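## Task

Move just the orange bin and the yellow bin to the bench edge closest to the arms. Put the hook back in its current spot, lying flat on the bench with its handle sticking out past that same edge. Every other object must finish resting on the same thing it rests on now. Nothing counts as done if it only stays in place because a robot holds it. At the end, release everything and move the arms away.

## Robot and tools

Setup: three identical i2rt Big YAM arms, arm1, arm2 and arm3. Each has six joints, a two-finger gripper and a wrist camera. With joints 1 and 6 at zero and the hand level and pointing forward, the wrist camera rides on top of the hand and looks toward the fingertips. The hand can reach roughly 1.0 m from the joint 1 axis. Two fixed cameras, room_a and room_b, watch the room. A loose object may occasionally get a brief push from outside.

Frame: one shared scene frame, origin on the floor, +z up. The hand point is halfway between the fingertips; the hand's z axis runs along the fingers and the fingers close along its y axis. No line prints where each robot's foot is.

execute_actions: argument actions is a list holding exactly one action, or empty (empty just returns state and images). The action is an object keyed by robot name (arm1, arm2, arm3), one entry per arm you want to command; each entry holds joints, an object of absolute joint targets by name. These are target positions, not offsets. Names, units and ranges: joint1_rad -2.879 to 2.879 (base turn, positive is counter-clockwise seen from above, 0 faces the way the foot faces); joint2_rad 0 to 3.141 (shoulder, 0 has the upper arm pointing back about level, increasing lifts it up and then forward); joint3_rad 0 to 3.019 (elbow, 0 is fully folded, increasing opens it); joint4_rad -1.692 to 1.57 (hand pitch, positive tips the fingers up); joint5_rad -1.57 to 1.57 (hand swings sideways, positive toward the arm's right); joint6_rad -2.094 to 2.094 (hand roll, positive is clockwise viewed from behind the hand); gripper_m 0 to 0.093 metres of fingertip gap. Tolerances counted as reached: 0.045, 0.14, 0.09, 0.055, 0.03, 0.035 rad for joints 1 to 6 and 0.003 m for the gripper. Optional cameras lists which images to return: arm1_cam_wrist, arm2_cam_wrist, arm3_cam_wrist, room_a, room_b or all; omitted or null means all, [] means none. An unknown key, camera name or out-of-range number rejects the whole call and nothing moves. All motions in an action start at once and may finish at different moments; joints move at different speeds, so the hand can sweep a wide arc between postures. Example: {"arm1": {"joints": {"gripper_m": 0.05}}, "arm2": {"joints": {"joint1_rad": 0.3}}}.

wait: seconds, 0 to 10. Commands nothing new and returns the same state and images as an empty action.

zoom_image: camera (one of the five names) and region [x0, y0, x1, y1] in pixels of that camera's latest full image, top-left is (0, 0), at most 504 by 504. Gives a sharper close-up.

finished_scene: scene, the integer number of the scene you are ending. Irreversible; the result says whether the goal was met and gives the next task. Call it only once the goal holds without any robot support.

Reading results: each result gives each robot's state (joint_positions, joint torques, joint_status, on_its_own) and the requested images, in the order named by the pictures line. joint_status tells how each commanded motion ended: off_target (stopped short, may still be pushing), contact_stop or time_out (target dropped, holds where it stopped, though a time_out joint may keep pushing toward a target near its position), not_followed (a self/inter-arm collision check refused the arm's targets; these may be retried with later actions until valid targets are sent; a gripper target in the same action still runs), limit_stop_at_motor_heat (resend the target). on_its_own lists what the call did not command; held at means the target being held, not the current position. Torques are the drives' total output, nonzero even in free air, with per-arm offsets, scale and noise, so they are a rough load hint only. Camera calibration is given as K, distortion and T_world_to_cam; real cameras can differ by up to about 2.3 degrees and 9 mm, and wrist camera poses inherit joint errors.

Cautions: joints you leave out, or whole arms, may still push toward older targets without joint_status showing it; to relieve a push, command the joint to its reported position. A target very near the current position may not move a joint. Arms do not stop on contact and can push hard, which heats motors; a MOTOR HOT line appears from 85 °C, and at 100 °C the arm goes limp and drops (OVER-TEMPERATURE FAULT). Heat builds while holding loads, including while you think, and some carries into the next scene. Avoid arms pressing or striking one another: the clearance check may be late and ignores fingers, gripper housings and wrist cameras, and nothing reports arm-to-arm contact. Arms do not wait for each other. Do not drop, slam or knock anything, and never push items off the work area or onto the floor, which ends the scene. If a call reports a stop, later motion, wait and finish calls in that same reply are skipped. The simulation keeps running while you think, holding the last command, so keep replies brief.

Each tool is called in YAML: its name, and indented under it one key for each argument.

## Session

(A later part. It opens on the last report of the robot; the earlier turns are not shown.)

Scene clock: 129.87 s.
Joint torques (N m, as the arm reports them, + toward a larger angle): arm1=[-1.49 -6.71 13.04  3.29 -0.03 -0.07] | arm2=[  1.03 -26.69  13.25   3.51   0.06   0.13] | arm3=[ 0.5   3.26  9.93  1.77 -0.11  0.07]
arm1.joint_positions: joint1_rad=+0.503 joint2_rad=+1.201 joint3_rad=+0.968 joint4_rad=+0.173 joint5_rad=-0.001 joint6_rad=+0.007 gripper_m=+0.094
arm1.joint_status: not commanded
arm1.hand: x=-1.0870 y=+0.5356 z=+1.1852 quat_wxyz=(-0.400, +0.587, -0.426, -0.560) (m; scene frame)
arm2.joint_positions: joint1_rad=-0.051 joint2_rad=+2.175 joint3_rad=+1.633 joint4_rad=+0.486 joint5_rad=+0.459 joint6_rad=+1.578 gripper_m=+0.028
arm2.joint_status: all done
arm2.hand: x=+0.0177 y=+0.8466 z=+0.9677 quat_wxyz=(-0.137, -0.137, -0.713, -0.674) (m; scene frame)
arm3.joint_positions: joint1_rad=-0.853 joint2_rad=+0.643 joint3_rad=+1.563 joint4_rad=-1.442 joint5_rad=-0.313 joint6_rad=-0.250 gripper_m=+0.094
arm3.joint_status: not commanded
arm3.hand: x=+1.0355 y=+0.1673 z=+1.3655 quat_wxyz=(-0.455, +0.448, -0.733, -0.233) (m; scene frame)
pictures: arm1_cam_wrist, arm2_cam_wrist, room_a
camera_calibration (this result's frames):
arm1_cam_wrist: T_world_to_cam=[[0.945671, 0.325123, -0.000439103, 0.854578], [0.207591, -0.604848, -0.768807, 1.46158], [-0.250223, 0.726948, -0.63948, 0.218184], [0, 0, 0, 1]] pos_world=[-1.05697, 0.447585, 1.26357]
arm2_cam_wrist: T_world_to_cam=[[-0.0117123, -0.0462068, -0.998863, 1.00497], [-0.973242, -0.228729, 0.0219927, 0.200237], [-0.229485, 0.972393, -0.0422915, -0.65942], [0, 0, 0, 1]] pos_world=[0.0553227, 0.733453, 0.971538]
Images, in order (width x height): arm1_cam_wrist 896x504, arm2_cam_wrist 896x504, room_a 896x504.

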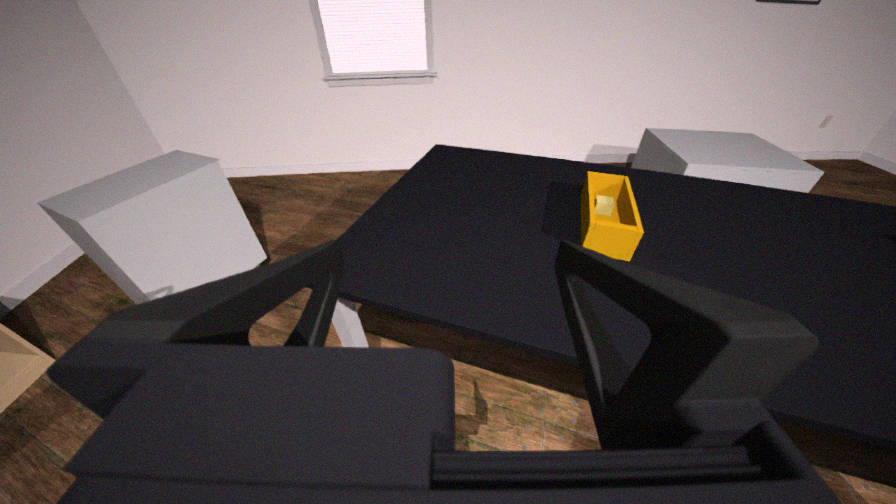

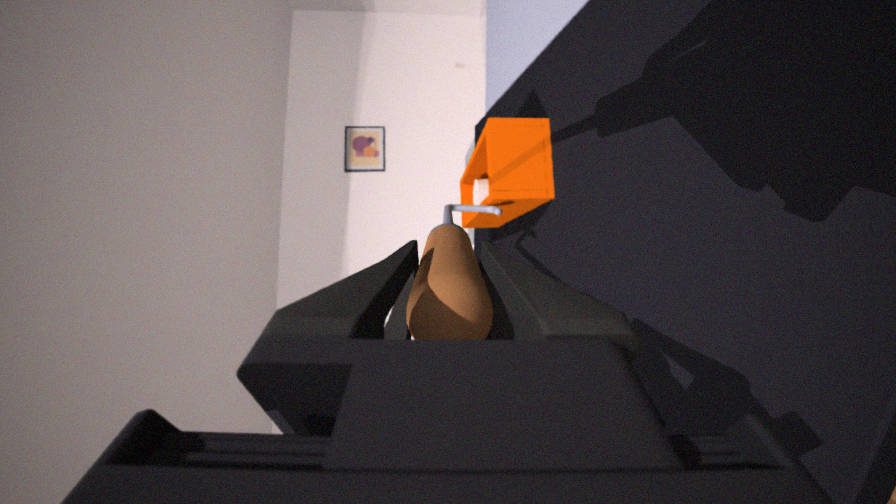

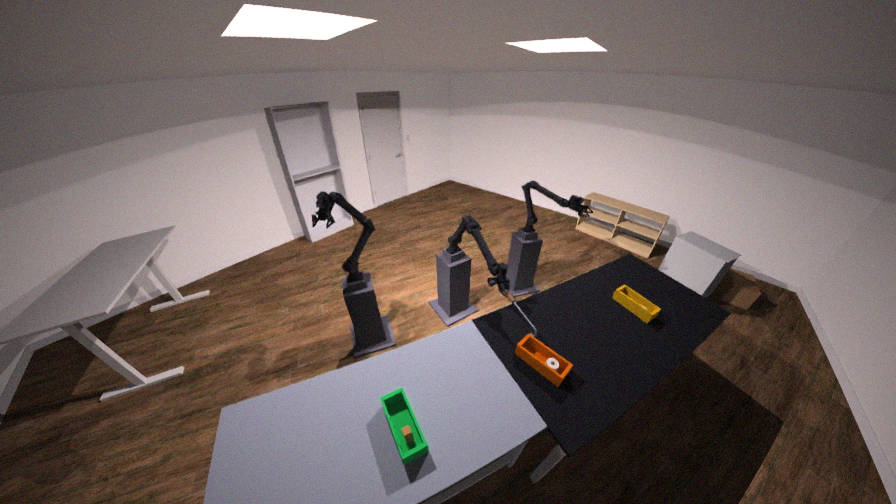

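execute_actions:
  actions:
    - {"arm2":{"joints":{"joint3_rad":1.84,"joint4_rad":0.48}}}
  cameras: []

execute_actions:
  actions:
    - {"arm2":{"joints":{"joint1_rad":-0.125}}}
  cameras: ["arm2_cam_wrist","room_a"]

Scene clock: 136.70 s.
Joint torques (N m, as the arm reports them, + toward a larger angle): arm1=[-1.71 -6.71 13.02  3.26 -0.02 -0.07] | arm2=[  1.18 -27.8   14.1    3.91   0.02   0.14] | arm3=[ 0.5   3.26  9.93  1.76 -0.11  0.07]
arm1.joint_positions: joint1_rad=+0.503 joint2_rad=+1.201 joint3_rad=+0.968 joint4_rad=+0.173 joint5_rad=-0.001 joint6_rad=+0.007 gripper_m=+0.094
arm1.joint_status: not commanded
arm1.hand: x=-1.0870 y=+0.5356 z=+1.1852 quat_wxyz=(-0.400, +0.587, -0.426, -0.560) (m; scene frame)
arm2.joint_positions: joint1_rad=-0.051 joint2_rad=+2.180 joint3_rad=+1.769 joint4_rad=+0.448 joint5_rad=+0.459 joint6_rad=+1.578 gripper_m=+0.028
arm2.joint_status: all done
arm2.hand: x=+0.0166 y=+0.8711 z=+1.0319 quat_wxyz=(-0.129, -0.146, -0.681, -0.706) (m; scene frame)
arm3.joint_positions: joint1_rad=-0.853 joint2_rad=+0.643 joint3_rad=+1.563 joint4_rad=-1.442 joint5_rad=-0.313 joint6_rad=-0.250 gripper_m=+0.094
arm3.joint_status: not commanded
arm3.hand: x=+1.0355 y=+0.1673 z=+1.3655 quat_wxyz=(-0.455, +0.448, -0.733, -0.233) (m; scene frame)
pictures: none
No camera images: the call's "cameras" was empty. Leave "cameras" out to get every camera's image.

Scene clock: 137.90 s.
Joint torques (N m, as the arm reports them, + toward a larger angle): arm1=[-1.43 -6.75 13.01  3.28 -0.01 -0.08] | arm2=[  2.43 -27.59  14.07   3.87  -0.06   0.14] | arm3=[ 0.51  3.31  9.92  1.75 -0.11  0.08]
arm1.joint_positions: joint1_rad=+0.503 joint2_rad=+1.201 joint3_rad=+0.968 joint4_rad=+0.173 joint5_rad=-0.001 joint6_rad=+0.007 gripper_m=+0.094
arm1.joint_status: not commanded
arm1.hand: x=-1.0870 y=+0.5356 z=+1.1852 quat_wxyz=(-0.400, +0.587, -0.426, -0.560) (m; scene frame)
arm2.joint_positions: joint1_rad=-0.132 joint2_rad=+2.180 joint3_rad=+1.769 joint4_rad=+0.448 joint5_rad=+0.461 joint6_rad=+1.578 gripper_m=+0.028
arm2.joint_status: all done
arm2.hand: x=+0.0873 y=+0.8667 z=+1.0313 quat_wxyz=(-0.158, -0.174, -0.675, -0.699) (m; scene frame)
arm3.joint_positions: joint1_rad=-0.853 joint2_rad=+0.643 joint3_rad=+1.563 joint4_rad=-1.442 joint5_rad=-0.313 joint6_rad=-0.250 gripper_m=+0.094
arm3.joint_status: not commanded
arm3.hand: x=+1.0355 y=+0.1673 z=+1.3655 quat_wxyz=(-0.455, +0.448, -0.733, -0.233) (m; scene frame)
pictures: arm2_cam_wrist, room_a
camera_calibration (this result's frames):
arm2_cam_wrist: T_world_to_cam=[[-0.0140476, 0.0472274, -0.998785, 0.989409], [-0.988963, -0.148001, 0.00691121, 0.218137], [-0.147495, 0.987859, 0.0487852, -0.774788], [0, 0, 0, 1]] pos_world=[0.115351, 0.750938, 1.0245]
Images, in order (width x height): arm2_cam_wrist 896x504, room_a 896x504.

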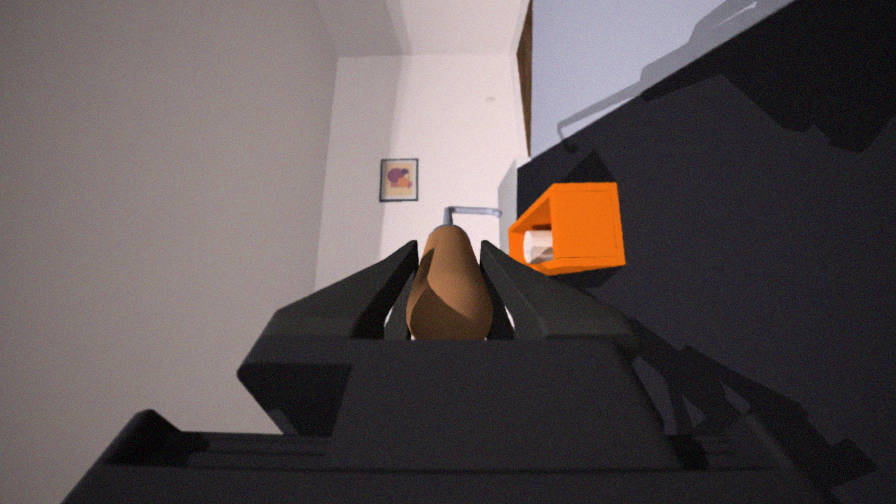

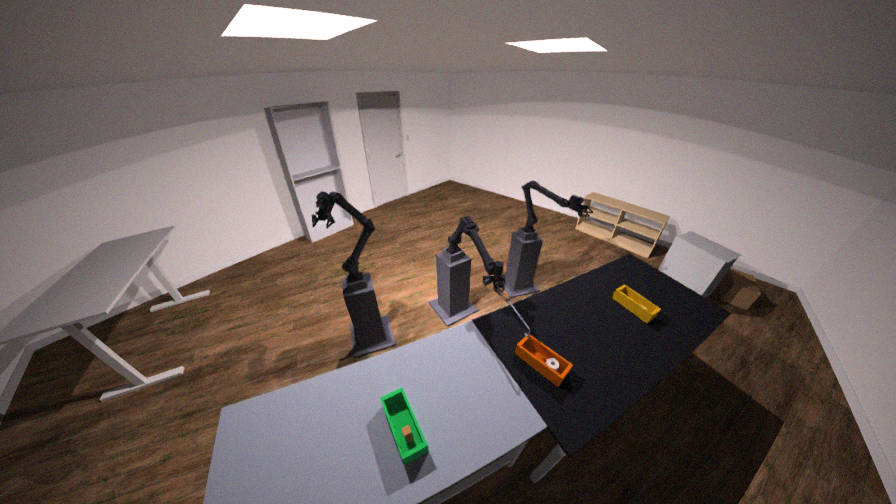

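execute_actions:
  actions:
    - {"arm2":{"joints":{"joint1_rad":-0.105,"joint2_rad":2.2,"joint3_rad":1.96,"joint4_rad":0.38}}}
  cameras: []

execute_actions:
  actions:
    - {"arm2":{"joints":{"joint2_rad":2.31,"joint4_rad":0.44}}}
  cameras: ["arm2_cam_wrist","room_a"]

Scene clock: 144.93 s.
Joint torques (N m, as the arm reports them, + toward a larger angle): arm1=[-1.57 -6.67 13.    3.29 -0.04 -0.08] | arm2=[  2.39 -27.95  15.9    3.5   -0.03   0.14] | arm3=[ 0.42  3.3   9.95  1.77 -0.1   0.08]
arm1.joint_positions: joint1_rad=+0.503 joint2_rad=+1.201 joint3_rad=+0.968 joint4_rad=+0.173 joint5_rad=-0.001 joint6_rad=+0.007 gripper_m=+0.094
arm1.joint_status: not commanded
arm1.hand: x=-1.0870 y=+0.5356 z=+1.1852 quat_wxyz=(-0.400, +0.587, -0.426, -0.560) (m; scene frame)
arm2.joint_positions: joint1_rad=-0.110 joint2_rad=+2.221 joint3_rad=+1.867 joint4_rad=+0.357 joint5_rad=+0.460 joint6_rad=+1.578 gripper_m=+0.028
arm2.joint_status: joint3_rad time_out (moved +0.098 of +0.191); the others done
arm2.on_its_own: joint3_rad reads +1.867 and still pushes toward +1.960 since a time_out
arm2.hand: x=+0.0681 y=+0.8877 z=+1.0320 quat_wxyz=(-0.153, -0.164, -0.689, -0.689) (m; scene frame)
arm3.joint_positions: joint1_rad=-0.853 joint2_rad=+0.643 joint3_rad=+1.563 joint4_rad=-1.442 joint5_rad=-0.313 joint6_rad=-0.250 gripper_m=+0.094
arm3.joint_status: not commanded
arm3.hand: x=+1.0355 y=+0.1673 z=+1.3655 quat_wxyz=(-0.455, +0.448, -0.733, -0.233) (m; scene frame)
pictures: none
No camera images: the call's "cameras" was empty. Leave "cameras" out to get every camera's image.

not run: a stop came earlier in this reply.

execute_actions:
  actions:
    - {"arm2":{"joints":{"joint2_rad":2.31,"joint4_rad":0.46}}}
  cameras: ["arm2_cam_wrist","room_a"]

Scene clock: 148.70 s.
Joint torques (N m, as the arm reports them, + toward a larger angle): arm1=[-1.57 -6.67 13.03  3.22 -0.02 -0.08] | arm2=[  2.26 -30.84  13.8    4.38   0.     0.13] | arm3=[ 0.46  3.27  9.91  1.78 -0.1   0.07]
arm1.joint_positions: joint1_rad=+0.503 joint2_rad=+1.201 joint3_rad=+0.968 joint4_rad=+0.173 joint5_rad=-0.001 joint6_rad=+0.007 gripper_m=+0.094
arm1.joint_status: not commanded
arm1.hand: x=-1.0870 y=+0.5356 z=+1.1852 quat_wxyz=(-0.400, +0.587, -0.426, -0.560) (m; scene frame)
arm2.joint_positions: joint1_rad=-0.110 joint2_rad=+2.355 joint3_rad=+1.890 joint4_rad=+0.419 joint5_rad=+0.460 joint6_rad=+1.578 gripper_m=+0.028
arm2.joint_status: all done
arm2.hand: x=+0.0672 y=+0.9026 z=+0.9415 quat_wxyz=(-0.157, -0.159, -0.706, -0.672) (m; scene frame)
arm3.joint_positions: joint1_rad=-0.853 joint2_rad=+0.643 joint3_rad=+1.563 joint4_rad=-1.442 joint5_rad=-0.313 joint6_rad=-0.250 gripper_m=+0.094
arm3.joint_status: not commanded
arm3.hand: x=+1.0355 y=+0.1673 z=+1.3655 quat_wxyz=(-0.455, +0.448, -0.733, -0.233) (m; scene frame)
pictures: arm2_cam_wrist, room_a
camera_calibration (this result's frames):
arm2_cam_wrist: T_world_to_cam=[[-0.0143763, -0.0371798, -0.999205, 0.974315], [-0.985267, -0.169792, 0.0204936, 0.210749], [-0.170419, 0.984778, -0.034191, -0.726365], [0, 0, 0, 1]] pos_world=[0.0978642, 0.787317, 0.944386]
Images, in order (width x height): arm2_cam_wrist 896x504, room_a 896x504.

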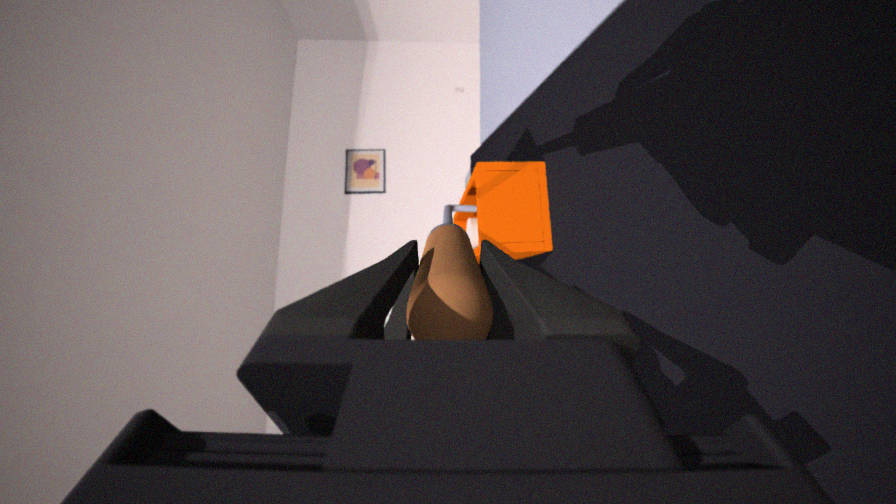

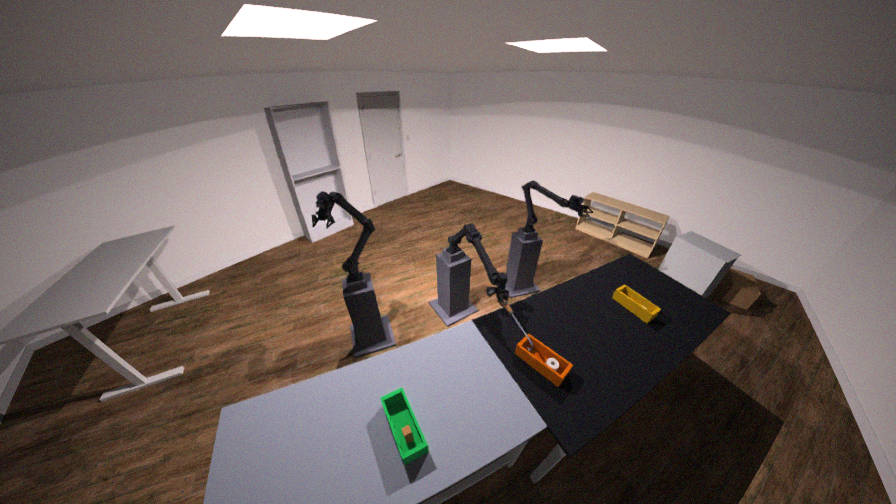

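execute_actions:
  actions:
    - {"arm2":{"joints":{"joint2_rad":2.11,"joint3_rad":1.46,"joint4_rad":0.71}}}
  cameras: ["arm2_cam_wrist"]

execute_actions:
  actions:
    - {"arm2":{"joints":{"joint2_rad":1.92,"joint3_rad":1.09,"joint4_rad":0.87}}}
  cameras: ["arm2_cam_wrist","room_a"]

Scene clock: 156.93 s.
Joint torques (N m, as the arm reports them, + toward a larger angle): arm1=[-1.59 -6.66 13.06  3.27 -0.02 -0.07] | arm2=[  2.06 -26.79   9.92   3.99  -0.01   0.13] | arm3=[ 0.42  3.24  9.92  1.76 -0.11  0.07]
arm1.joint_positions: joint1_rad=+0.503 joint2_rad=+1.201 joint3_rad=+0.968 joint4_rad=+0.173 joint5_rad=-0.001 joint6_rad=+0.007 gripper_m=+0.094
arm1.joint_status: not commanded
arm1.hand: x=-1.0870 y=+0.5356 z=+1.1852 quat_wxyz=(-0.400, +0.587, -0.426, -0.560) (m; scene frame)
arm2.joint_positions: joint1_rad=-0.110 joint2_rad=+2.153 joint3_rad=+1.427 joint4_rad=+0.675 joint5_rad=+0.460 joint6_rad=+1.578 gripper_m=+0.028
arm2.joint_status: all done
arm2.hand: x=+0.0679 y=+0.7961 z=+0.9173 quat_wxyz=(-0.157, -0.159, -0.707, -0.671) (m; scene frame)
arm3.joint_positions: joint1_rad=-0.853 joint2_rad=+0.643 joint3_rad=+1.563 joint4_rad=-1.442 joint5_rad=-0.313 joint6_rad=-0.250 gripper_m=+0.094
arm3.joint_status: not commanded
arm3.hand: x=+1.0355 y=+0.1673 z=+1.3655 quat_wxyz=(-0.455, +0.448, -0.733, -0.233) (m; scene frame)
pictures: arm2_cam_wrist
camera_calibration (this result's frames):
arm2_cam_wrist: T_world_to_cam=[[-0.0143375, -0.0413725, -0.999041, 0.949441], [-0.985261, -0.169741, 0.0211692, 0.193226], [-0.170454, 0.98462, -0.0383291, -0.618274], [0, 0, 0, 1]] pos_world=[0.0986037, 0.680844, 0.920742]
Images, in order (width x height): arm2_cam_wrist 896x504.

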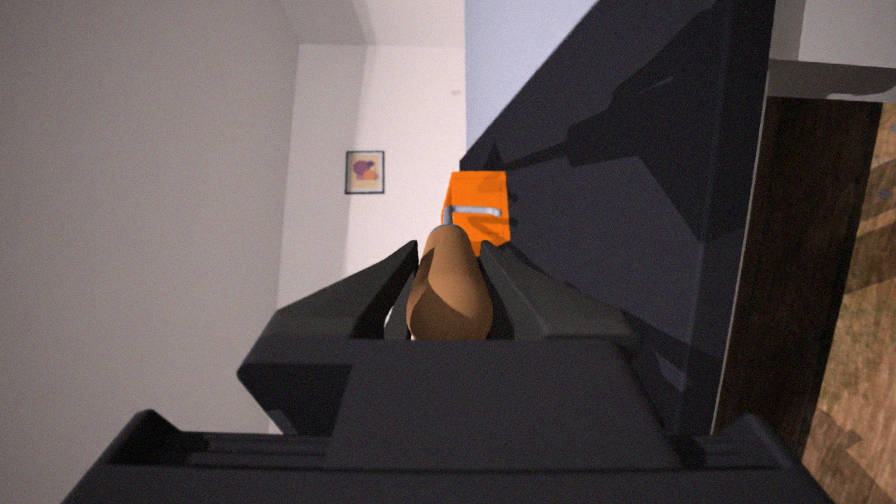

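Scene clock: 158.13 s.
Joint torques (N m, as the arm reports them, + toward a larger angle): arm1=[-1.4  -6.74 13.01  3.24 -0.04 -0.08] | arm2=[  2.21 -21.18   8.33   4.     0.02   0.12] | arm3=[ 0.49  3.34  9.92  1.75 -0.11  0.07]
arm1.joint_positions: joint1_rad=+0.503 joint2_rad=+1.201 joint3_rad=+0.968 joint4_rad=+0.173 joint5_rad=-0.001 joint6_rad=+0.007 gripper_m=+0.094
arm1.joint_status: not commanded
arm1.hand: x=-1.0870 y=+0.5356 z=+1.1852 quat_wxyz=(-0.400, +0.587, -0.426, -0.560) (m; scene frame)
arm2.joint_positions: joint1_rad=-0.110 joint2_rad=+1.946 joint3_rad=+1.065 joint4_rad=+0.836 joint5_rad=+0.459 joint6_rad=+1.578 gripper_m=+0.028
arm2.joint_status: all done
arm2.hand: x=+0.0688 y=+0.6908 z=+0.9262 quat_wxyz=(-0.156, -0.159, -0.706, -0.673) (m; scene frame)
arm3.joint_positions: joint1_rad=-0.853 joint2_rad=+0.643 joint3_rad=+1.563 joint4_rad=-1.442 joint5_rad=-0.313 joint6_rad=-0.250 gripper_m=+0.094
arm3.joint_status: not commanded
arm3.hand: x=+1.0355 y=+0.1673 z=+1.3655 quat_wxyz=(-0.455, +0.448, -0.733, -0.233) (m; scene frame)
pictures: arm2_cam_wrist, room_a
camera_calibration (this result's frames):
arm2_cam_wrist: T_world_to_cam=[[-0.0143955, -0.0360408, -0.999247, 0.950444], [-0.985138, -0.170557, 0.0203439, 0.177363], [-0.171162, 0.984688, -0.0330499, -0.518964], [0, 0, 0, 1]] pos_world=[0.0995825, 0.575523, 0.928968]
Images, in order (width x height): arm2_cam_wrist 896x504, room_a 896x504.

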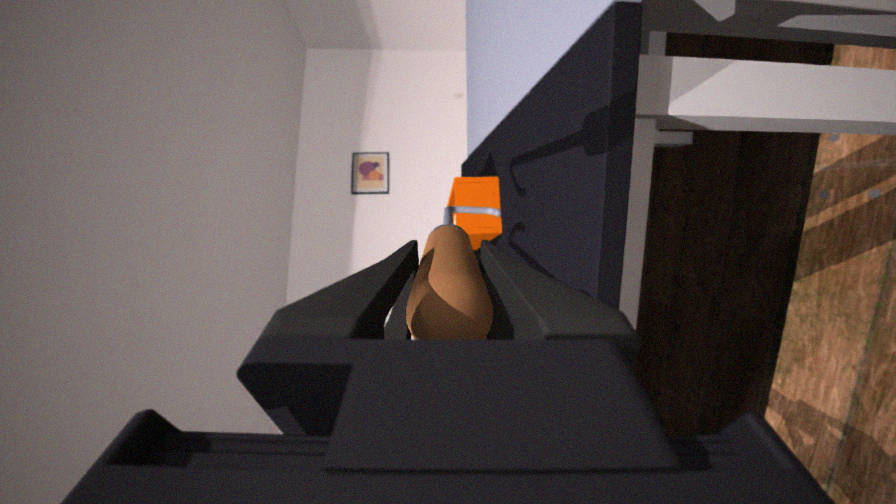

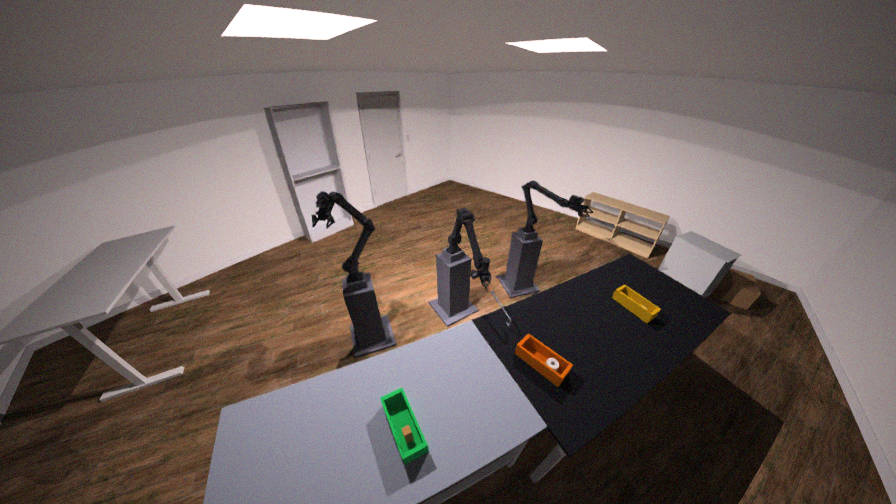

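execute_actions:
  actions:
    - {"arm2":{"joints":{"joint3_rad":1.6,"joint4_rad":0.6}}}
  cameras: []

execute_actions:
  actions:
    - {"arm2":{"joints":{"joint2_rad":2.1,"joint3_rad":1.94,"joint4_rad":0.4}}}
  cameras: []

execute_actions:
  actions:
    - {"arm2":{"joints":{"joint2_rad":2.32,"joint4_rad":0.46}}}
  cameras: ["arm2_cam_wrist","room_a"]

Scene clock: 165.13 s.
Joint torques (N m, as the arm reports them, + toward a larger angle): arm1=[-1.52 -6.73 13.04  3.24 -0.04 -0.07] | arm2=[  2.3  -23.51  13.34   3.5   -0.09   0.13] | arm3=[ 0.47  3.26  9.93  1.77 -0.1   0.07]
arm1.joint_positions: joint1_rad=+0.503 joint2_rad=+1.201 joint3_rad=+0.968 joint4_rad=+0.173 joint5_rad=-0.001 joint6_rad=+0.007 gripper_m=+0.094
arm1.joint_status: not commanded
arm1.hand: x=-1.0870 y=+0.5356 z=+1.1852 quat_wxyz=(-0.400, +0.587, -0.426, -0.560) (m; scene frame)
arm2.joint_positions: joint1_rad=-0.110 joint2_rad=+1.937 joint3_rad=+1.539 joint4_rad=+0.575 joint5_rad=+0.460 joint6_rad=+1.578 gripper_m=+0.028
arm2.joint_status: all done
arm2.hand: x=+0.0697 y=+0.7939 z=+1.1254 quat_wxyz=(-0.138, -0.177, -0.626, -0.747) (m; scene frame)
arm3.joint_positions: joint1_rad=-0.853 joint2_rad=+0.643 joint3_rad=+1.563 joint4_rad=-1.442 joint5_rad=-0.313 joint6_rad=-0.250 gripper_m=+0.094
arm3.joint_status: not commanded
arm3.hand: x=+1.0355 y=+0.1673 z=+1.3655 quat_wxyz=(-0.455, +0.448, -0.733, -0.233) (m; scene frame)
pictures: none
No camera images: the call's "cameras" was empty. Leave "cameras" out to get every camera's image.

Scene clock: 166.43 s.
Joint torques (N m, as the arm reports them, + toward a larger angle): arm1=[-1.41 -6.7  13.07  3.25 -0.02 -0.08] | arm2=[  2.21 -29.26  15.53   4.13  -0.06   0.15] | arm3=[ 0.47  3.32  9.92  1.75 -0.1   0.07]
arm1.joint_positions: joint1_rad=+0.503 joint2_rad=+1.201 joint3_rad=+0.968 joint4_rad=+0.173 joint5_rad=-0.001 joint6_rad=+0.007 gripper_m=+0.094
arm1.joint_status: not commanded
arm1.hand: x=-1.0870 y=+0.5356 z=+1.1852 quat_wxyz=(-0.400, +0.587, -0.426, -0.560) (m; scene frame)
arm2.joint_positions: joint1_rad=-0.110 joint2_rad=+2.143 joint3_rad=+1.853 joint4_rad=+0.366 joint5_rad=+0.460 joint6_rad=+1.578 gripper_m=+0.028
arm2.joint_status: all done
arm2.hand: x=+0.0688 y=+0.8738 z=+1.0928 quat_wxyz=(-0.147, -0.170, -0.664, -0.714) (m; scene frame)
arm3.joint_positions: joint1_rad=-0.853 joint2_rad=+0.643 joint3_rad=+1.563 joint4_rad=-1.442 joint5_rad=-0.313 joint6_rad=-0.250 gripper_m=+0.094
arm3.joint_status: not commanded
arm3.hand: x=+1.0355 y=+0.1673 z=+1.3655 quat_wxyz=(-0.455, +0.448, -0.733, -0.233) (m; scene frame)
pictures: none
No camera images: the call's "cameras" was empty. Leave "cameras" out to get every camera's image.

Scene clock: 167.80 s.
Joint torques (N m, as the arm reports them, + toward a larger angle): arm1=[-1.64 -6.66 12.99  3.25 -0.02 -0.07] | arm2=[  2.14 -30.82  12.57   3.78  -0.05   0.07] | arm3=[ 0.48  3.35  9.92  1.75 -0.11  0.07]
arm1.joint_positions: joint1_rad=+0.503 joint2_rad=+1.201 joint3_rad=+0.968 joint4_rad=+0.173 joint5_rad=-0.001 joint6_rad=+0.007 gripper_m=+0.094
arm1.joint_status: not commanded
arm1.hand: x=-1.0870 y=+0.5356 z=+1.1852 quat_wxyz=(-0.400, +0.587, -0.426, -0.560) (m; scene frame)
arm2.joint_positions: joint1_rad=-0.110 joint2_rad=+2.367 joint3_rad=+1.887 joint4_rad=+0.430 joint5_rad=+0.461 joint6_rad=+1.585 gripper_m=+0.028
arm2.joint_status: all done
arm2.hand: x=+0.0672 y=+0.9025 z=+0.9316 quat_wxyz=(-0.155, -0.162, -0.706, -0.671) (m; scene frame)
arm3.joint_positions: joint1_rad=-0.853 joint2_rad=+0.643 joint3_rad=+1.563 joint4_rad=-1.442 joint5_rad=-0.313 joint6_rad=-0.250 gripper_m=+0.094
arm3.joint_status: not commanded
arm3.hand: x=+1.0355 y=+0.1673 z=+1.3655 quat_wxyz=(-0.455, +0.448, -0.733, -0.233) (m; scene frame)
pictures: arm2_cam_wrist, room_a
camera_calibration (this result's frames):
arm2_cam_wrist: T_world_to_cam=[[-0.0208556, -0.0374397, -0.999081, 0.965037], [-0.985298, -0.168715, 0.0268904, 0.204035], [-0.169567, 0.984953, -0.0333706, -0.72757], [0, 0, 0, 1]] pos_world=[0.0977896, 0.787178, 0.934384]
Images, in order (width x height): arm2_cam_wrist 896x504, room_a 896x504.

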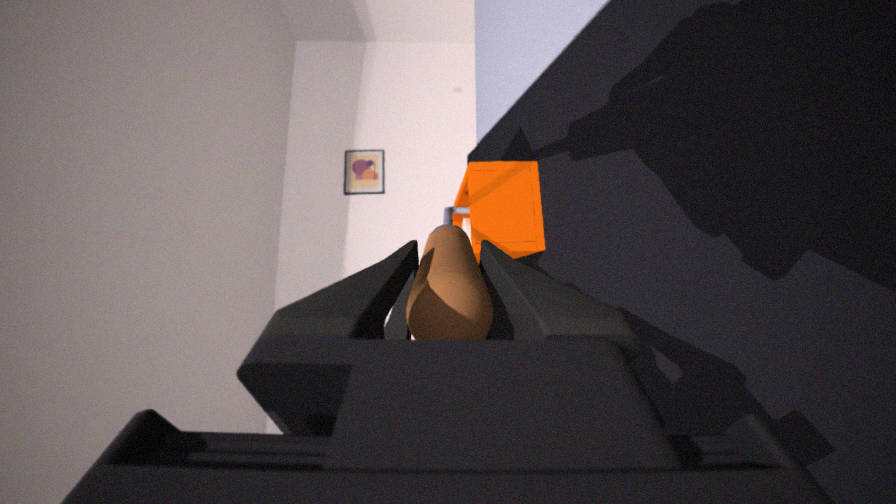

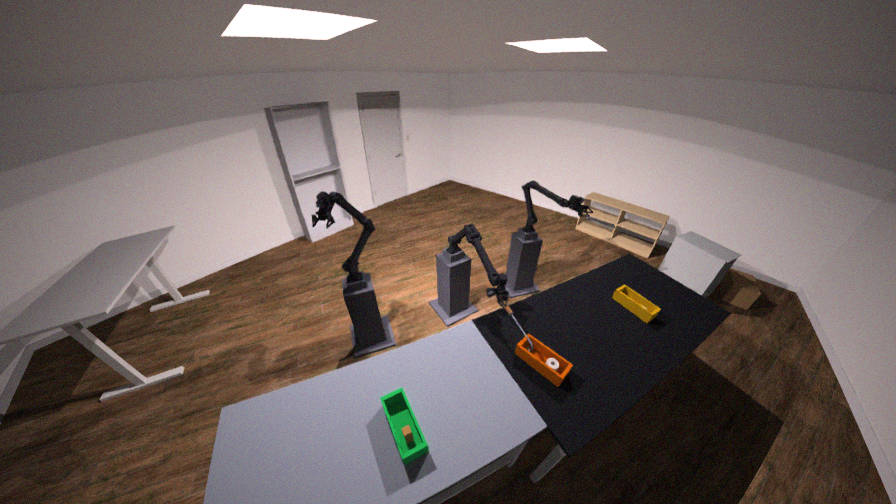

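execute_actions:
  actions:
    - {"arm2":{"joints":{"joint2_rad":2.27,"joint3_rad":1.82,"joint4_rad":0.52}}}
  cameras: []

execute_actions:
  actions:
    - {"arm2":{"joints":{"joint2_rad":2.215,"joint3_rad":1.70,"joint4_rad":0.585}}}
  cameras: []

execute_actions:
  actions:
    - {"arm2":{"joints":{"joint2_rad":2.16,"joint3_rad":1.58,"joint4_rad":0.65}}}
  cameras: []

execute_actions:
  actions:
    - {"arm2":{"joints":{"joint2_rad":2.11,"joint3_rad":1.46,"joint4_rad":0.71}}}
  cameras: ["arm2_cam_wrist","room_a"]

Scene clock: 174.60 s.
Joint torques (N m, as the arm reports them, + toward a larger angle): arm1=[-1.43 -6.77 13.02  3.27 -0.03 -0.08] | arm2=[  2.2  -30.02  10.03   4.71  -0.01   0.07] | arm3=[ 0.46  3.36  9.92  1.75 -0.1   0.07]
arm1.joint_positions: joint1_rad=+0.503 joint2_rad=+1.201 joint3_rad=+0.968 joint4_rad=+0.173 joint5_rad=-0.001 joint6_rad=+0.007 gripper_m=+0.094
arm1.joint_status: not commanded
arm1.hand: x=-1.0870 y=+0.5356 z=+1.1852 quat_wxyz=(-0.400, +0.587, -0.426, -0.560) (m; scene frame)
arm2.joint_positions: joint1_rad=-0.110 joint2_rad=+2.316 joint3_rad=+1.800 joint4_rad=+0.472 joint5_rad=+0.460 joint6_rad=+1.584 gripper_m=+0.028
arm2.joint_status: all done
arm2.hand: x=+0.0673 y=+0.8846 z=+0.9372 quat_wxyz=(-0.154, -0.162, -0.705, -0.673) (m; scene frame)
arm3.joint_positions: joint1_rad=-0.853 joint2_rad=+0.643 joint3_rad=+1.563 joint4_rad=-1.442 joint5_rad=-0.313 joint6_rad=-0.250 gripper_m=+0.094
arm3.joint_status: not commanded
arm3.hand: x=+1.0355 y=+0.1673 z=+1.3655 quat_wxyz=(-0.455, +0.448, -0.733, -0.233) (m; scene frame)
pictures: none
No camera images: the call's "cameras" was empty. Leave "cameras" out to get every camera's image.

Scene clock: 175.33 s.
Joint torques (N m, as the arm reports them, + toward a larger angle): arm1=[-1.6  -6.65 13.04  3.31 -0.02 -0.08] | arm2=[  2.22 -29.38   9.28   4.59   0.02   0.07] | arm3=[ 0.47  3.25  9.93  1.77 -0.11  0.07]
arm1.joint_positions: joint1_rad=+0.503 joint2_rad=+1.201 joint3_rad=+0.968 joint4_rad=+0.173 joint5_rad=-0.001 joint6_rad=+0.007 gripper_m=+0.094
arm1.joint_status: not commanded
arm1.hand: x=-1.0870 y=+0.5356 z=+1.1852 quat_wxyz=(-0.400, +0.587, -0.426, -0.560) (m; scene frame)
arm2.joint_positions: joint1_rad=-0.110 joint2_rad=+2.262 joint3_rad=+1.686 joint4_rad=+0.540 joint5_rad=+0.459 joint6_rad=+1.584 gripper_m=+0.028
arm2.joint_status: all done
arm2.hand: x=+0.0674 y=+0.8598 z=+0.9354 quat_wxyz=(-0.153, -0.162, -0.702, -0.676) (m; scene frame)
arm3.joint_positions: joint1_rad=-0.853 joint2_rad=+0.643 joint3_rad=+1.563 joint4_rad=-1.442 joint5_rad=-0.313 joint6_rad=-0.250 gripper_m=+0.094
arm3.joint_status: not commanded
arm3.hand: x=+1.0355 y=+0.1673 z=+1.3655 quat_wxyz=(-0.455, +0.448, -0.733, -0.233) (m; scene frame)
pictures: none
No camera images: the call's "cameras" was empty. Leave "cameras" out to get every camera's image.

Scene clock: 176.07 s.
Joint torques (N m, as the arm reports them, + toward a larger angle): arm1=[-1.54 -6.59 13.02  3.29 -0.04 -0.07] | arm2=[  2.26 -28.17   8.97   4.63   0.09   0.07] | arm3=[ 0.49  3.26  9.92  1.77 -0.11  0.07]
arm1.joint_positions: joint1_rad=+0.503 joint2_rad=+1.201 joint3_rad=+0.968 joint4_rad=+0.173 joint5_rad=-0.001 joint6_rad=+0.007 gripper_m=+0.094
arm1.joint_status: not commanded
arm1.hand: x=-1.0870 y=+0.5356 z=+1.1852 quat_wxyz=(-0.400, +0.587, -0.426, -0.560) (m; scene frame)
arm2.joint_positions: joint1_rad=-0.110 joint2_rad=+2.206 joint3_rad=+1.565 joint4_rad=+0.604 joint5_rad=+0.458 joint6_rad=+1.584 gripper_m=+0.028
arm2.joint_status: all done
arm2.hand: x=+0.0674 y=+0.8314 z=+0.9317 quat_wxyz=(-0.153, -0.162, -0.702, -0.677) (m; scene frame)
arm3.joint_positions: joint1_rad=-0.853 joint2_rad=+0.643 joint3_rad=+1.563 joint4_rad=-1.442 joint5_rad=-0.313 joint6_rad=-0.250 gripper_m=+0.094
arm3.joint_status: not commanded
arm3.hand: x=+1.0355 y=+0.1673 z=+1.3655 quat_wxyz=(-0.455, +0.448, -0.733, -0.233) (m; scene frame)
pictures: none
No camera images: the call's "cameras" was empty. Leave "cameras" out to get every camera's image.

Scene clock: 176.87 s.
Joint torques (N m, as the arm reports them, + toward a larger angle): arm1=[-1.52 -6.69 13.06  3.29 -0.02 -0.08] | arm2=[  2.19 -26.61   8.72   4.62   0.1    0.07] | arm3=[ 0.45  3.31  9.93  1.75 -0.11  0.07]
arm1.joint_positions: joint1_rad=+0.503 joint2_rad=+1.201 joint3_rad=+0.968 joint4_rad=+0.173 joint5_rad=-0.001 joint6_rad=+0.007 gripper_m=+0.094
arm1.joint_status: not commanded
arm1.hand: x=-1.0870 y=+0.5356 z=+1.1852 quat_wxyz=(-0.400, +0.587, -0.426, -0.560) (m; scene frame)
arm2.joint_positions: joint1_rad=-0.110 joint2_rad=+2.152 joint3_rad=+1.444 joint4_rad=+0.664 joint5_rad=+0.457 joint6_rad=+1.584 gripper_m=+0.028
arm2.joint_status: all done
arm2.hand: x=+0.0675 y=+0.8009 z=+0.9246 quat_wxyz=(-0.153, -0.161, -0.704, -0.674) (m; scene frame)
arm3.joint_positions: joint1_rad=-0.853 joint2_rad=+0.643 joint3_rad=+1.563 joint4_rad=-1.442 joint5_rad=-0.313 joint6_rad=-0.250 gripper_m=+0.094
arm3.joint_status: not commanded
arm3.hand: x=+1.0355 y=+0.1673 z=+1.3655 quat_wxyz=(-0.455, +0.448, -0.733, -0.233) (m; scene frame)
pictures: arm2_cam_wrist, room_a
camera_calibration (this result's frames):
arm2_cam_wrist: T_world_to_cam=[[-0.0206251, -0.0307867, -0.999313, 0.949132], [-0.984724, -0.172228, 0.0256299, 0.191329], [-0.172899, 0.984576, -0.0267641, -0.633255], [0, 0, 0, 1]] pos_world=[0.0984927, 0.68566, 0.926628]
Images, in order (width x height): arm2_cam_wrist 896x504, room_a 896x504.

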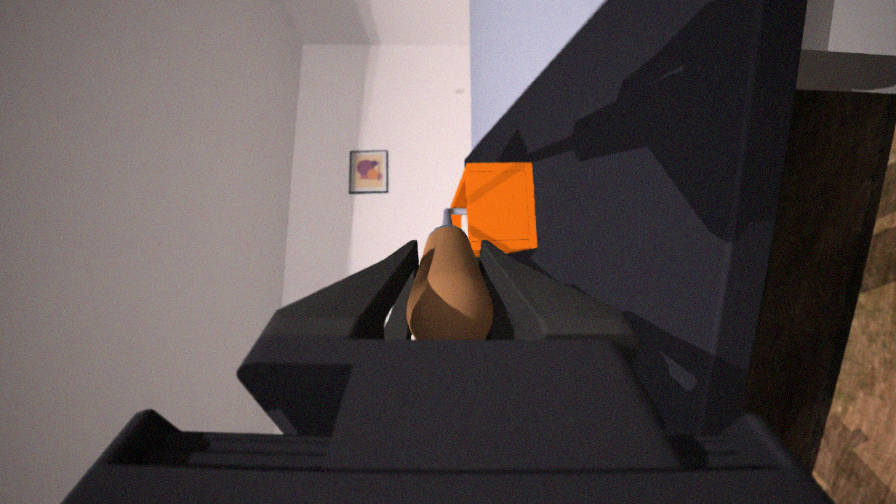

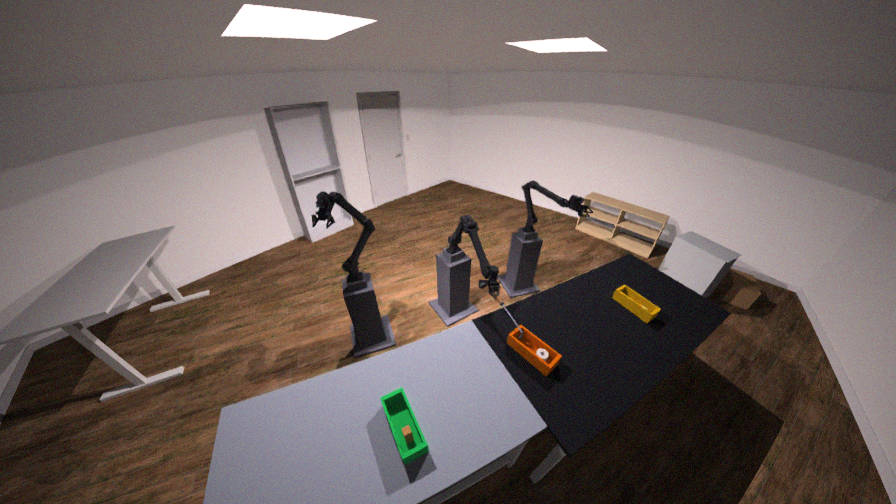

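execute_actions:
  actions:
    - {"arm2":{"joints":{"joint1_rad":-0.09,"joint2_rad":2.05,"joint3_rad":1.34,"joint4_rad":0.765}}}
  cameras: []

execute_actions:
  actions:
    - {"arm2":{"joints":{"joint1_rad":-0.07,"joint2_rad":1.985,"joint3_rad":1.215,"joint4_rad":0.82}}}
  cameras: []

execute_actions:
  actions:
    - {"arm2":{"joints":{"joint2_rad":1.92,"joint3_rad":1.09,"joint4_rad":0.87}}}
  cameras: []

execute_actions:
  actions:
    - {"arm2":{"joints":{"joint2_rad":1.86,"joint3_rad":0.99,"joint4_rad":0.91}}}
  cameras: []

execute_actions:
  actions:
    - {"arm2":{"joints":{"joint2_rad":1.795,"joint3_rad":0.895,"joint4_rad":0.945}}}
  cameras: []

execute_actions:
  actions:
    - {"arm2":{"joints":{"joint2_rad":1.73,"joint3_rad":0.80,"joint4_rad":0.98}}}
  cameras: ["arm2_cam_wrist","room_a"]

Scene clock: 185.93 s.
Joint torques (N m, as the arm reports them, + toward a larger angle): arm1=[-1.62 -7.05 12.99  3.25 -0.03 -0.08] | arm2=[  2.57 -25.38   8.4    4.65   0.1    0.07] | arm3=[ 0.44  3.31  9.93  1.76 -0.11  0.07]
arm1.joint_positions: joint1_rad=+0.503 joint2_rad=+1.201 joint3_rad=+0.968 joint4_rad=+0.173 joint5_rad=-0.001 joint6_rad=+0.007 gripper_m=+0.094
arm1.joint_status: not commanded
arm1.hand: x=-1.0870 y=+0.5356 z=+1.1852 quat_wxyz=(-0.400, +0.587, -0.426, -0.560) (m; scene frame)
arm2.joint_positions: joint1_rad=-0.098 joint2_rad=+2.091 joint3_rad=+1.325 joint4_rad=+0.718 joint5_rad=+0.457 joint6_rad=+1.584 gripper_m=+0.028
arm2.joint_status: all done
arm2.hand: x=+0.0589 y=+0.7691 z=+0.9227 quat_wxyz=(-0.150, -0.157, -0.707, -0.673) (m; scene frame)
arm3.joint_positions: joint1_rad=-0.853 joint2_rad=+0.643 joint3_rad=+1.563 joint4_rad=-1.442 joint5_rad=-0.313 joint6_rad=-0.250 gripper_m=+0.094
arm3.joint_status: not commanded
arm3.hand: x=+1.0355 y=+0.1673 z=+1.3655 quat_wxyz=(-0.455, +0.448, -0.733, -0.233) (m; scene frame)
pictures: none
No camera images: the call's "cameras" was empty. Leave "cameras" out to get every camera's image.

Scene clock: 186.67 s.
Joint torques (N m, as the arm reports them, + toward a larger angle): arm1=[-1.54 -6.56 13.01  3.24 -0.02 -0.07] | arm2=[  2.26 -23.76   8.     4.66   0.08   0.07] | arm3=[ 0.48  3.27  9.91  1.78 -0.1   0.08]
arm1.joint_positions: joint1_rad=+0.503 joint2_rad=+1.201 joint3_rad=+0.968 joint4_rad=+0.173 joint5_rad=-0.001 joint6_rad=+0.007 gripper_m=+0.094
arm1.joint_status: not commanded
arm1.hand: x=-1.0870 y=+0.5356 z=+1.1852 quat_wxyz=(-0.400, +0.587, -0.426, -0.560) (m; scene frame)
arm2.joint_positions: joint1_rad=-0.076 joint2_rad=+2.024 joint3_rad=+1.200 joint4_rad=+0.773 joint5_rad=+0.458 joint6_rad=+1.584 gripper_m=+0.028
arm2.joint_status: all done
arm2.hand: x=+0.0435 y=+0.7339 z=+0.9222 quat_wxyz=(-0.143, -0.149, -0.710, -0.674) (m; scene frame)
arm3.joint_positions: joint1_rad=-0.853 joint2_rad=+0.643 joint3_rad=+1.563 joint4_rad=-1.442 joint5_rad=-0.313 joint6_rad=-0.250 gripper_m=+0.094
arm3.joint_status: not commanded
arm3.hand: x=+1.0355 y=+0.1673 z=+1.3655 quat_wxyz=(-0.455, +0.448, -0.733, -0.233) (m; scene frame)
pictures: none
No camera images: the call's "cameras" was empty. Leave "cameras" out to get every camera's image.

Scene clock: 187.40 s.
Joint torques (N m, as the arm reports them, + toward a larger angle): arm1=[-1.6  -6.8  13.01  3.22 -0.01 -0.07] | arm2=[  2.31 -21.96   7.64   4.61   0.08   0.07] | arm3=[ 0.48  3.27  9.92  1.76 -0.1   0.08]
arm1.joint_positions: joint1_rad=+0.503 joint2_rad=+1.201 joint3_rad=+0.968 joint4_rad=+0.173 joint5_rad=-0.001 joint6_rad=+0.007 gripper_m=+0.094
arm1.joint_status: not commanded
arm1.hand: x=-1.0870 y=+0.5356 z=+1.1852 quat_wxyz=(-0.400, +0.587, -0.426, -0.560) (m; scene frame)
arm2.joint_positions: joint1_rad=-0.076 joint2_rad=+1.956 joint3_rad=+1.075 joint4_rad=+0.824 joint5_rad=+0.458 joint6_rad=+1.584 gripper_m=+0.028
arm2.joint_status: all done
arm2.hand: x=+0.0450 y=+0.6959 z=+0.9217 quat_wxyz=(-0.143, -0.148, -0.711, -0.672) (m; scene frame)
arm3.joint_positions: joint1_rad=-0.853 joint2_rad=+0.643 joint3_rad=+1.563 joint4_rad=-1.442 joint5_rad=-0.313 joint6_rad=-0.250 gripper_m=+0.094
arm3.joint_status: not commanded
arm3.hand: x=+1.0355 y=+0.1673 z=+1.3655 quat_wxyz=(-0.455, +0.448, -0.733, -0.233) (m; scene frame)
pictures: none
No camera images: the call's "cameras" was empty. Leave "cameras" out to get every camera's image.

Scene clock: 188.10 s.
Joint torques (N m, as the arm reports them, + toward a larger angle): arm1=[-1.58 -6.84 13.04  3.27 -0.01 -0.07] | arm2=[  2.43 -20.69   7.47   4.69   0.09   0.05] | arm3=[ 0.5   3.34  9.9   1.77 -0.1   0.07]
arm1.joint_positions: joint1_rad=+0.503 joint2_rad=+1.201 joint3_rad=+0.968 joint4_rad=+0.173 joint5_rad=-0.001 joint6_rad=+0.007 gripper_m=+0.094
arm1.joint_status: not commanded
arm1.hand: x=-1.0870 y=+0.5356 z=+1.1852 quat_wxyz=(-0.400, +0.587, -0.426, -0.560) (m; scene frame)
arm2.joint_positions: joint1_rad=-0.076 joint2_rad=+1.897 joint3_rad=+0.973 joint4_rad=+0.862 joint5_rad=+0.458 joint6_rad=+1.584 gripper_m=+0.028
arm2.joint_status: all done
arm2.hand: x=+0.0464 y=+0.6636 z=+0.9226 quat_wxyz=(-0.143, -0.148, -0.713, -0.670) (m; scene frame)
arm3.joint_positions: joint1_rad=-0.853 joint2_rad=+0.643 joint3_rad=+1.563 joint4_rad=-1.442 joint5_rad=-0.313 joint6_rad=-0.250 gripper_m=+0.094
arm3.joint_status: not commanded
arm3.hand: x=+1.0355 y=+0.1673 z=+1.3655 quat_wxyz=(-0.455, +0.448, -0.733, -0.233) (m; scene frame)
pictures: none
No camera images: the call's "cameras" was empty. Leave "cameras" out to get every camera's image.

Scene clock: 188.80 s.
Joint torques (N m, as the arm reports them, + toward a larger angle): arm1=[-1.67 -6.81 13.    3.25 -0.03 -0.07] | arm2=[  2.16 -19.34   7.46   4.76   0.1    0.08] | arm3=[ 0.52  3.31  9.92  1.76 -0.11  0.07]
arm1.joint_positions: joint1_rad=+0.503 joint2_rad=+1.201 joint3_rad=+0.968 joint4_rad=+0.173 joint5_rad=-0.001 joint6_rad=+0.007 gripper_m=+0.094
arm1.joint_status: not commanded
arm1.hand: x=-1.0870 y=+0.5356 z=+1.1852 quat_wxyz=(-0.400, +0.587, -0.426, -0.560) (m; scene frame)
arm2.joint_positions: joint1_rad=-0.076 joint2_rad=+1.832 joint3_rad=+0.876 joint4_rad=+0.896 joint5_rad=+0.457 joint6_rad=+1.584 gripper_m=+0.028
arm2.joint_status: all done
arm2.hand: x=+0.0477 y=+0.6314 z=+0.9265 quat_wxyz=(-0.143, -0.148, -0.713, -0.671) (m; scene frame)
arm3.joint_positions: joint1_rad=-0.853 joint2_rad=+0.643 joint3_rad=+1.563 joint4_rad=-1.442 joint5_rad=-0.313 joint6_rad=-0.250 gripper_m=+0.094
arm3.joint_status: not commanded
arm3.hand: x=+1.0355 y=+0.1673 z=+1.3655 quat_wxyz=(-0.455, +0.448, -0.733, -0.233) (m; scene frame)
pictures: none
No camera images: the call's "cameras" was empty. Leave "cameras" out to get every camera's image.

Scene clock: 189.50 s.
Joint torques (N m, as the arm reports them, + toward a larger angle): arm1=[-1.42 -6.75 13.04  3.24 -0.02 -0.1 ] | arm2=[  2.11 -17.71   7.19   4.73   0.09   0.06] | arm3=[ 0.46  3.29  9.92  1.76 -0.1   0.08]
arm1.joint_positions: joint1_rad=+0.503 joint2_rad=+1.201 joint3_rad=+0.968 joint4_rad=+0.173 joint5_rad=-0.001 joint6_rad=+0.007 gripper_m=+0.094
arm1.joint_status: not commanded
arm1.hand: x=-1.0870 y=+0.5356 z=+1.1852 quat_wxyz=(-0.400, +0.587, -0.426, -0.560) (m; scene frame)
arm2.joint_positions: joint1_rad=-0.076 joint2_rad=+1.764 joint3_rad=+0.781 joint4_rad=+0.931 joint5_rad=+0.457 joint6_rad=+1.584 gripper_m=+0.028
arm2.joint_status: all done
arm2.hand: x=+0.0492 y=+0.5991 z=+0.9332 quat_wxyz=(-0.143, -0.149, -0.710, -0.674) (m; scene frame)
arm3.joint_positions: joint1_rad=-0.853 joint2_rad=+0.643 joint3_rad=+1.563 joint4_rad=-1.442 joint5_rad=-0.313 joint6_rad=-0.250 gripper_m=+0.094
arm3.joint_status: not commanded
arm3.hand: x=+1.0355 y=+0.1673 z=+1.3655 quat_wxyz=(-0.455, +0.448, -0.733, -0.233) (m; scene frame)
pictures: arm2_cam_wrist, room_a
camera_calibration (this result's frames):
arm2_cam_wrist: T_world_to_cam=[[-0.0192717, -0.0399296, -0.999017, 0.956179], [-0.978381, -0.205033, 0.0270685, 0.156283], [-0.205912, 0.97794, -0.035115, -0.424124], [0, 0, 0, 1]] pos_world=[0.0839991, 0.484991, 0.936115]
Images, in order (width x height): arm2_cam_wrist 896x504, room_a 896x504.

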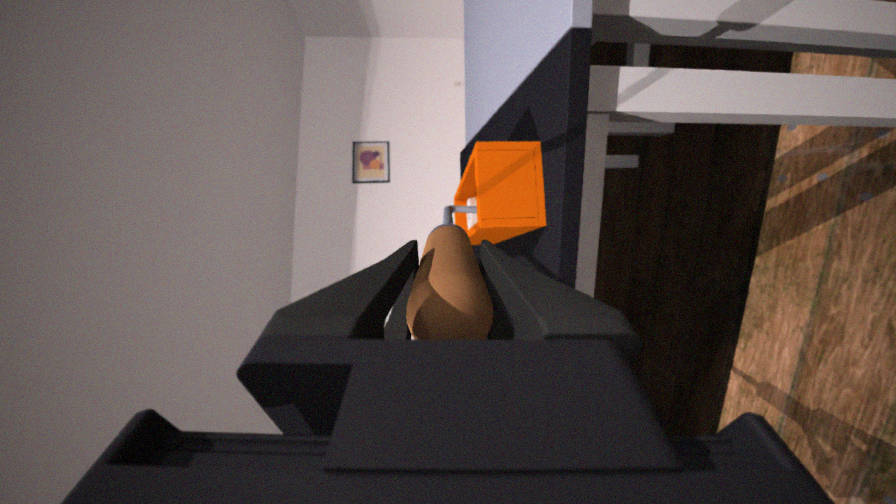

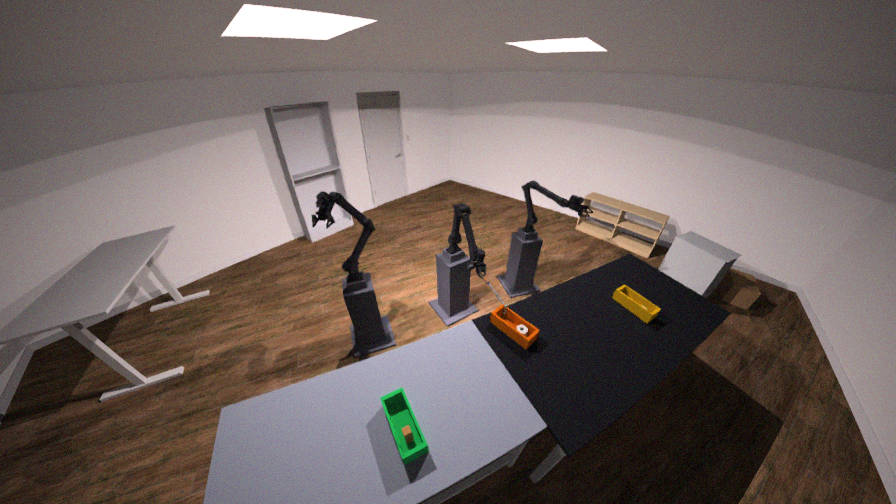

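execute_actions:
  actions:
    - {"arm2":{"joints":{"joint2_rad":1.68,"joint3_rad":0.72,"joint4_rad":1.0}}}
  cameras: []

execute_actions:
  actions:
    - {"arm2":{"joints":{"joint2_rad":1.63,"joint3_rad":0.65,"joint4_rad":1.02}}}
  cameras: ["arm2_cam_wrist","room_a"]

Scene clock: 195.93 s.
Joint torques (N m, as the arm reports them, + toward a larger angle): arm1=[-1.45 -6.81 13.03  3.28 -0.02 -0.07] | arm2=[  2.31 -16.47   6.91   4.59   0.09   0.07] | arm3=[ 0.51  3.28  9.93  1.79 -0.1   0.07]
arm1.joint_positions: joint1_rad=+0.503 joint2_rad=+1.201 joint3_rad=+0.968 joint4_rad=+0.173 joint5_rad=-0.001 joint6_rad=+0.007 gripper_m=+0.094
arm1.joint_status: not commanded
arm1.hand: x=-1.0870 y=+0.5356 z=+1.1852 quat_wxyz=(-0.400, +0.587, -0.426, -0.560) (m; scene frame)
arm2.joint_positions: joint1_rad=-0.076 joint2_rad=+1.712 joint3_rad=+0.704 joint4_rad=+0.954 joint5_rad=+0.457 joint6_rad=+1.584 gripper_m=+0.028
arm2.joint_status: all done
arm2.hand: x=+0.0503 y=+0.5721 z=+0.9343 quat_wxyz=(-0.143, -0.149, -0.710, -0.673) (m; scene frame)
arm3.joint_positions: joint1_rad=-0.853 joint2_rad=+0.643 joint3_rad=+1.563 joint4_rad=-1.442 joint5_rad=-0.313 joint6_rad=-0.250 gripper_m=+0.094
arm3.joint_status: not commanded
arm3.hand: x=+1.0355 y=+0.1673 z=+1.3655 quat_wxyz=(-0.455, +0.448, -0.733, -0.233) (m; scene frame)
pictures: none
No camera images: the call's "cameras" was empty. Leave "cameras" out to get every camera's image.

Scene clock: 196.60 s.
Joint torques (N m, as the arm reports them, + toward a larger angle): arm1=[-1.64 -6.8  13.05  3.26 -0.03 -0.07] | arm2=[  2.33 -15.37   6.8    4.69   0.09   0.07] | arm3=[ 0.47  3.31  9.94  1.75 -0.11  0.07]
arm1.joint_positions: joint1_rad=+0.503 joint2_rad=+1.201 joint3_rad=+0.968 joint4_rad=+0.173 joint5_rad=-0.001 joint6_rad=+0.007 gripper_m=+0.094
arm1.joint_status: not commanded
arm1.hand: x=-1.0870 y=+0.5356 z=+1.1852 quat_wxyz=(-0.400, +0.587, -0.426, -0.560) (m; scene frame)
arm2.joint_positions: joint1_rad=-0.076 joint2_rad=+1.662 joint3_rad=+0.633 joint4_rad=+0.973 joint5_rad=+0.457 joint6_rad=+1.584 gripper_m=+0.028
arm2.joint_status: all done
arm2.hand: x=+0.0514 y=+0.5471 z=+0.9354 quat_wxyz=(-0.143, -0.148, -0.711, -0.672) (m; scene frame)
arm3.joint_positions: joint1_rad=-0.853 joint2_rad=+0.643 joint3_rad=+1.563 joint4_rad=-1.442 joint5_rad=-0.313 joint6_rad=-0.250 gripper_m=+0.094
arm3.joint_status: not commanded
arm3.hand: x=+1.0355 y=+0.1673 z=+1.3655 quat_wxyz=(-0.455, +0.448, -0.733, -0.233) (m; scene frame)
pictures: arm2_cam_wrist, room_a
camera_calibration (this result's frames):
arm2_cam_wrist: T_world_to_cam=[[-0.0191248, -0.0433566, -0.998877, 0.958123], [-0.978378, -0.204969, 0.0276291, 0.147191], [-0.205936, 0.977808, -0.0384992, -0.36955], [0, 0, 0, 1]] pos_world=[0.0862286, 0.433059, 0.938753]
Images, in order (width x height): arm2_cam_wrist 896x504, room_a 896x504.

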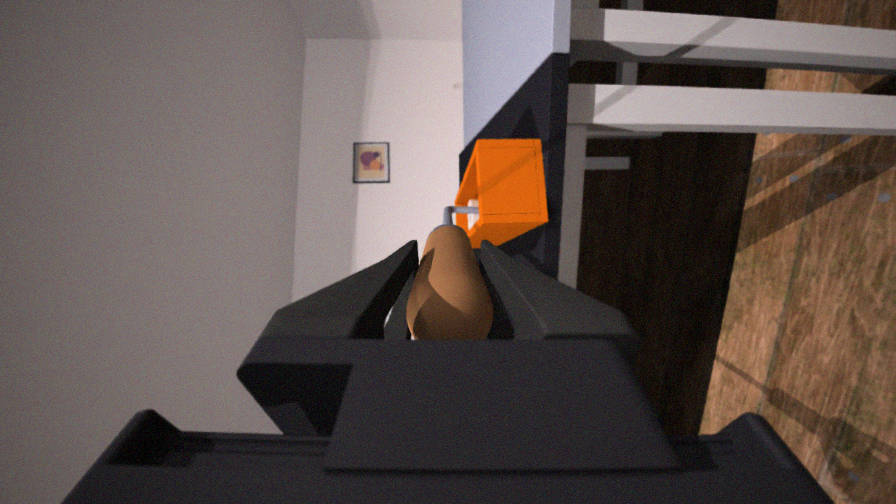

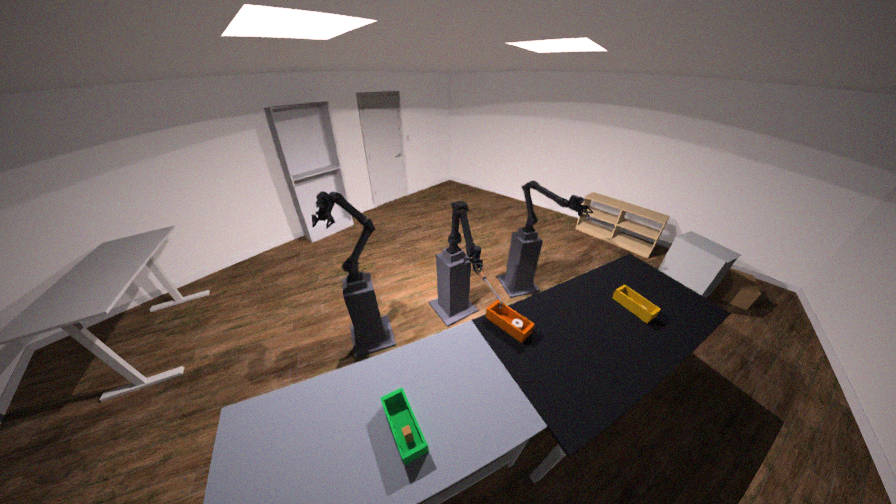

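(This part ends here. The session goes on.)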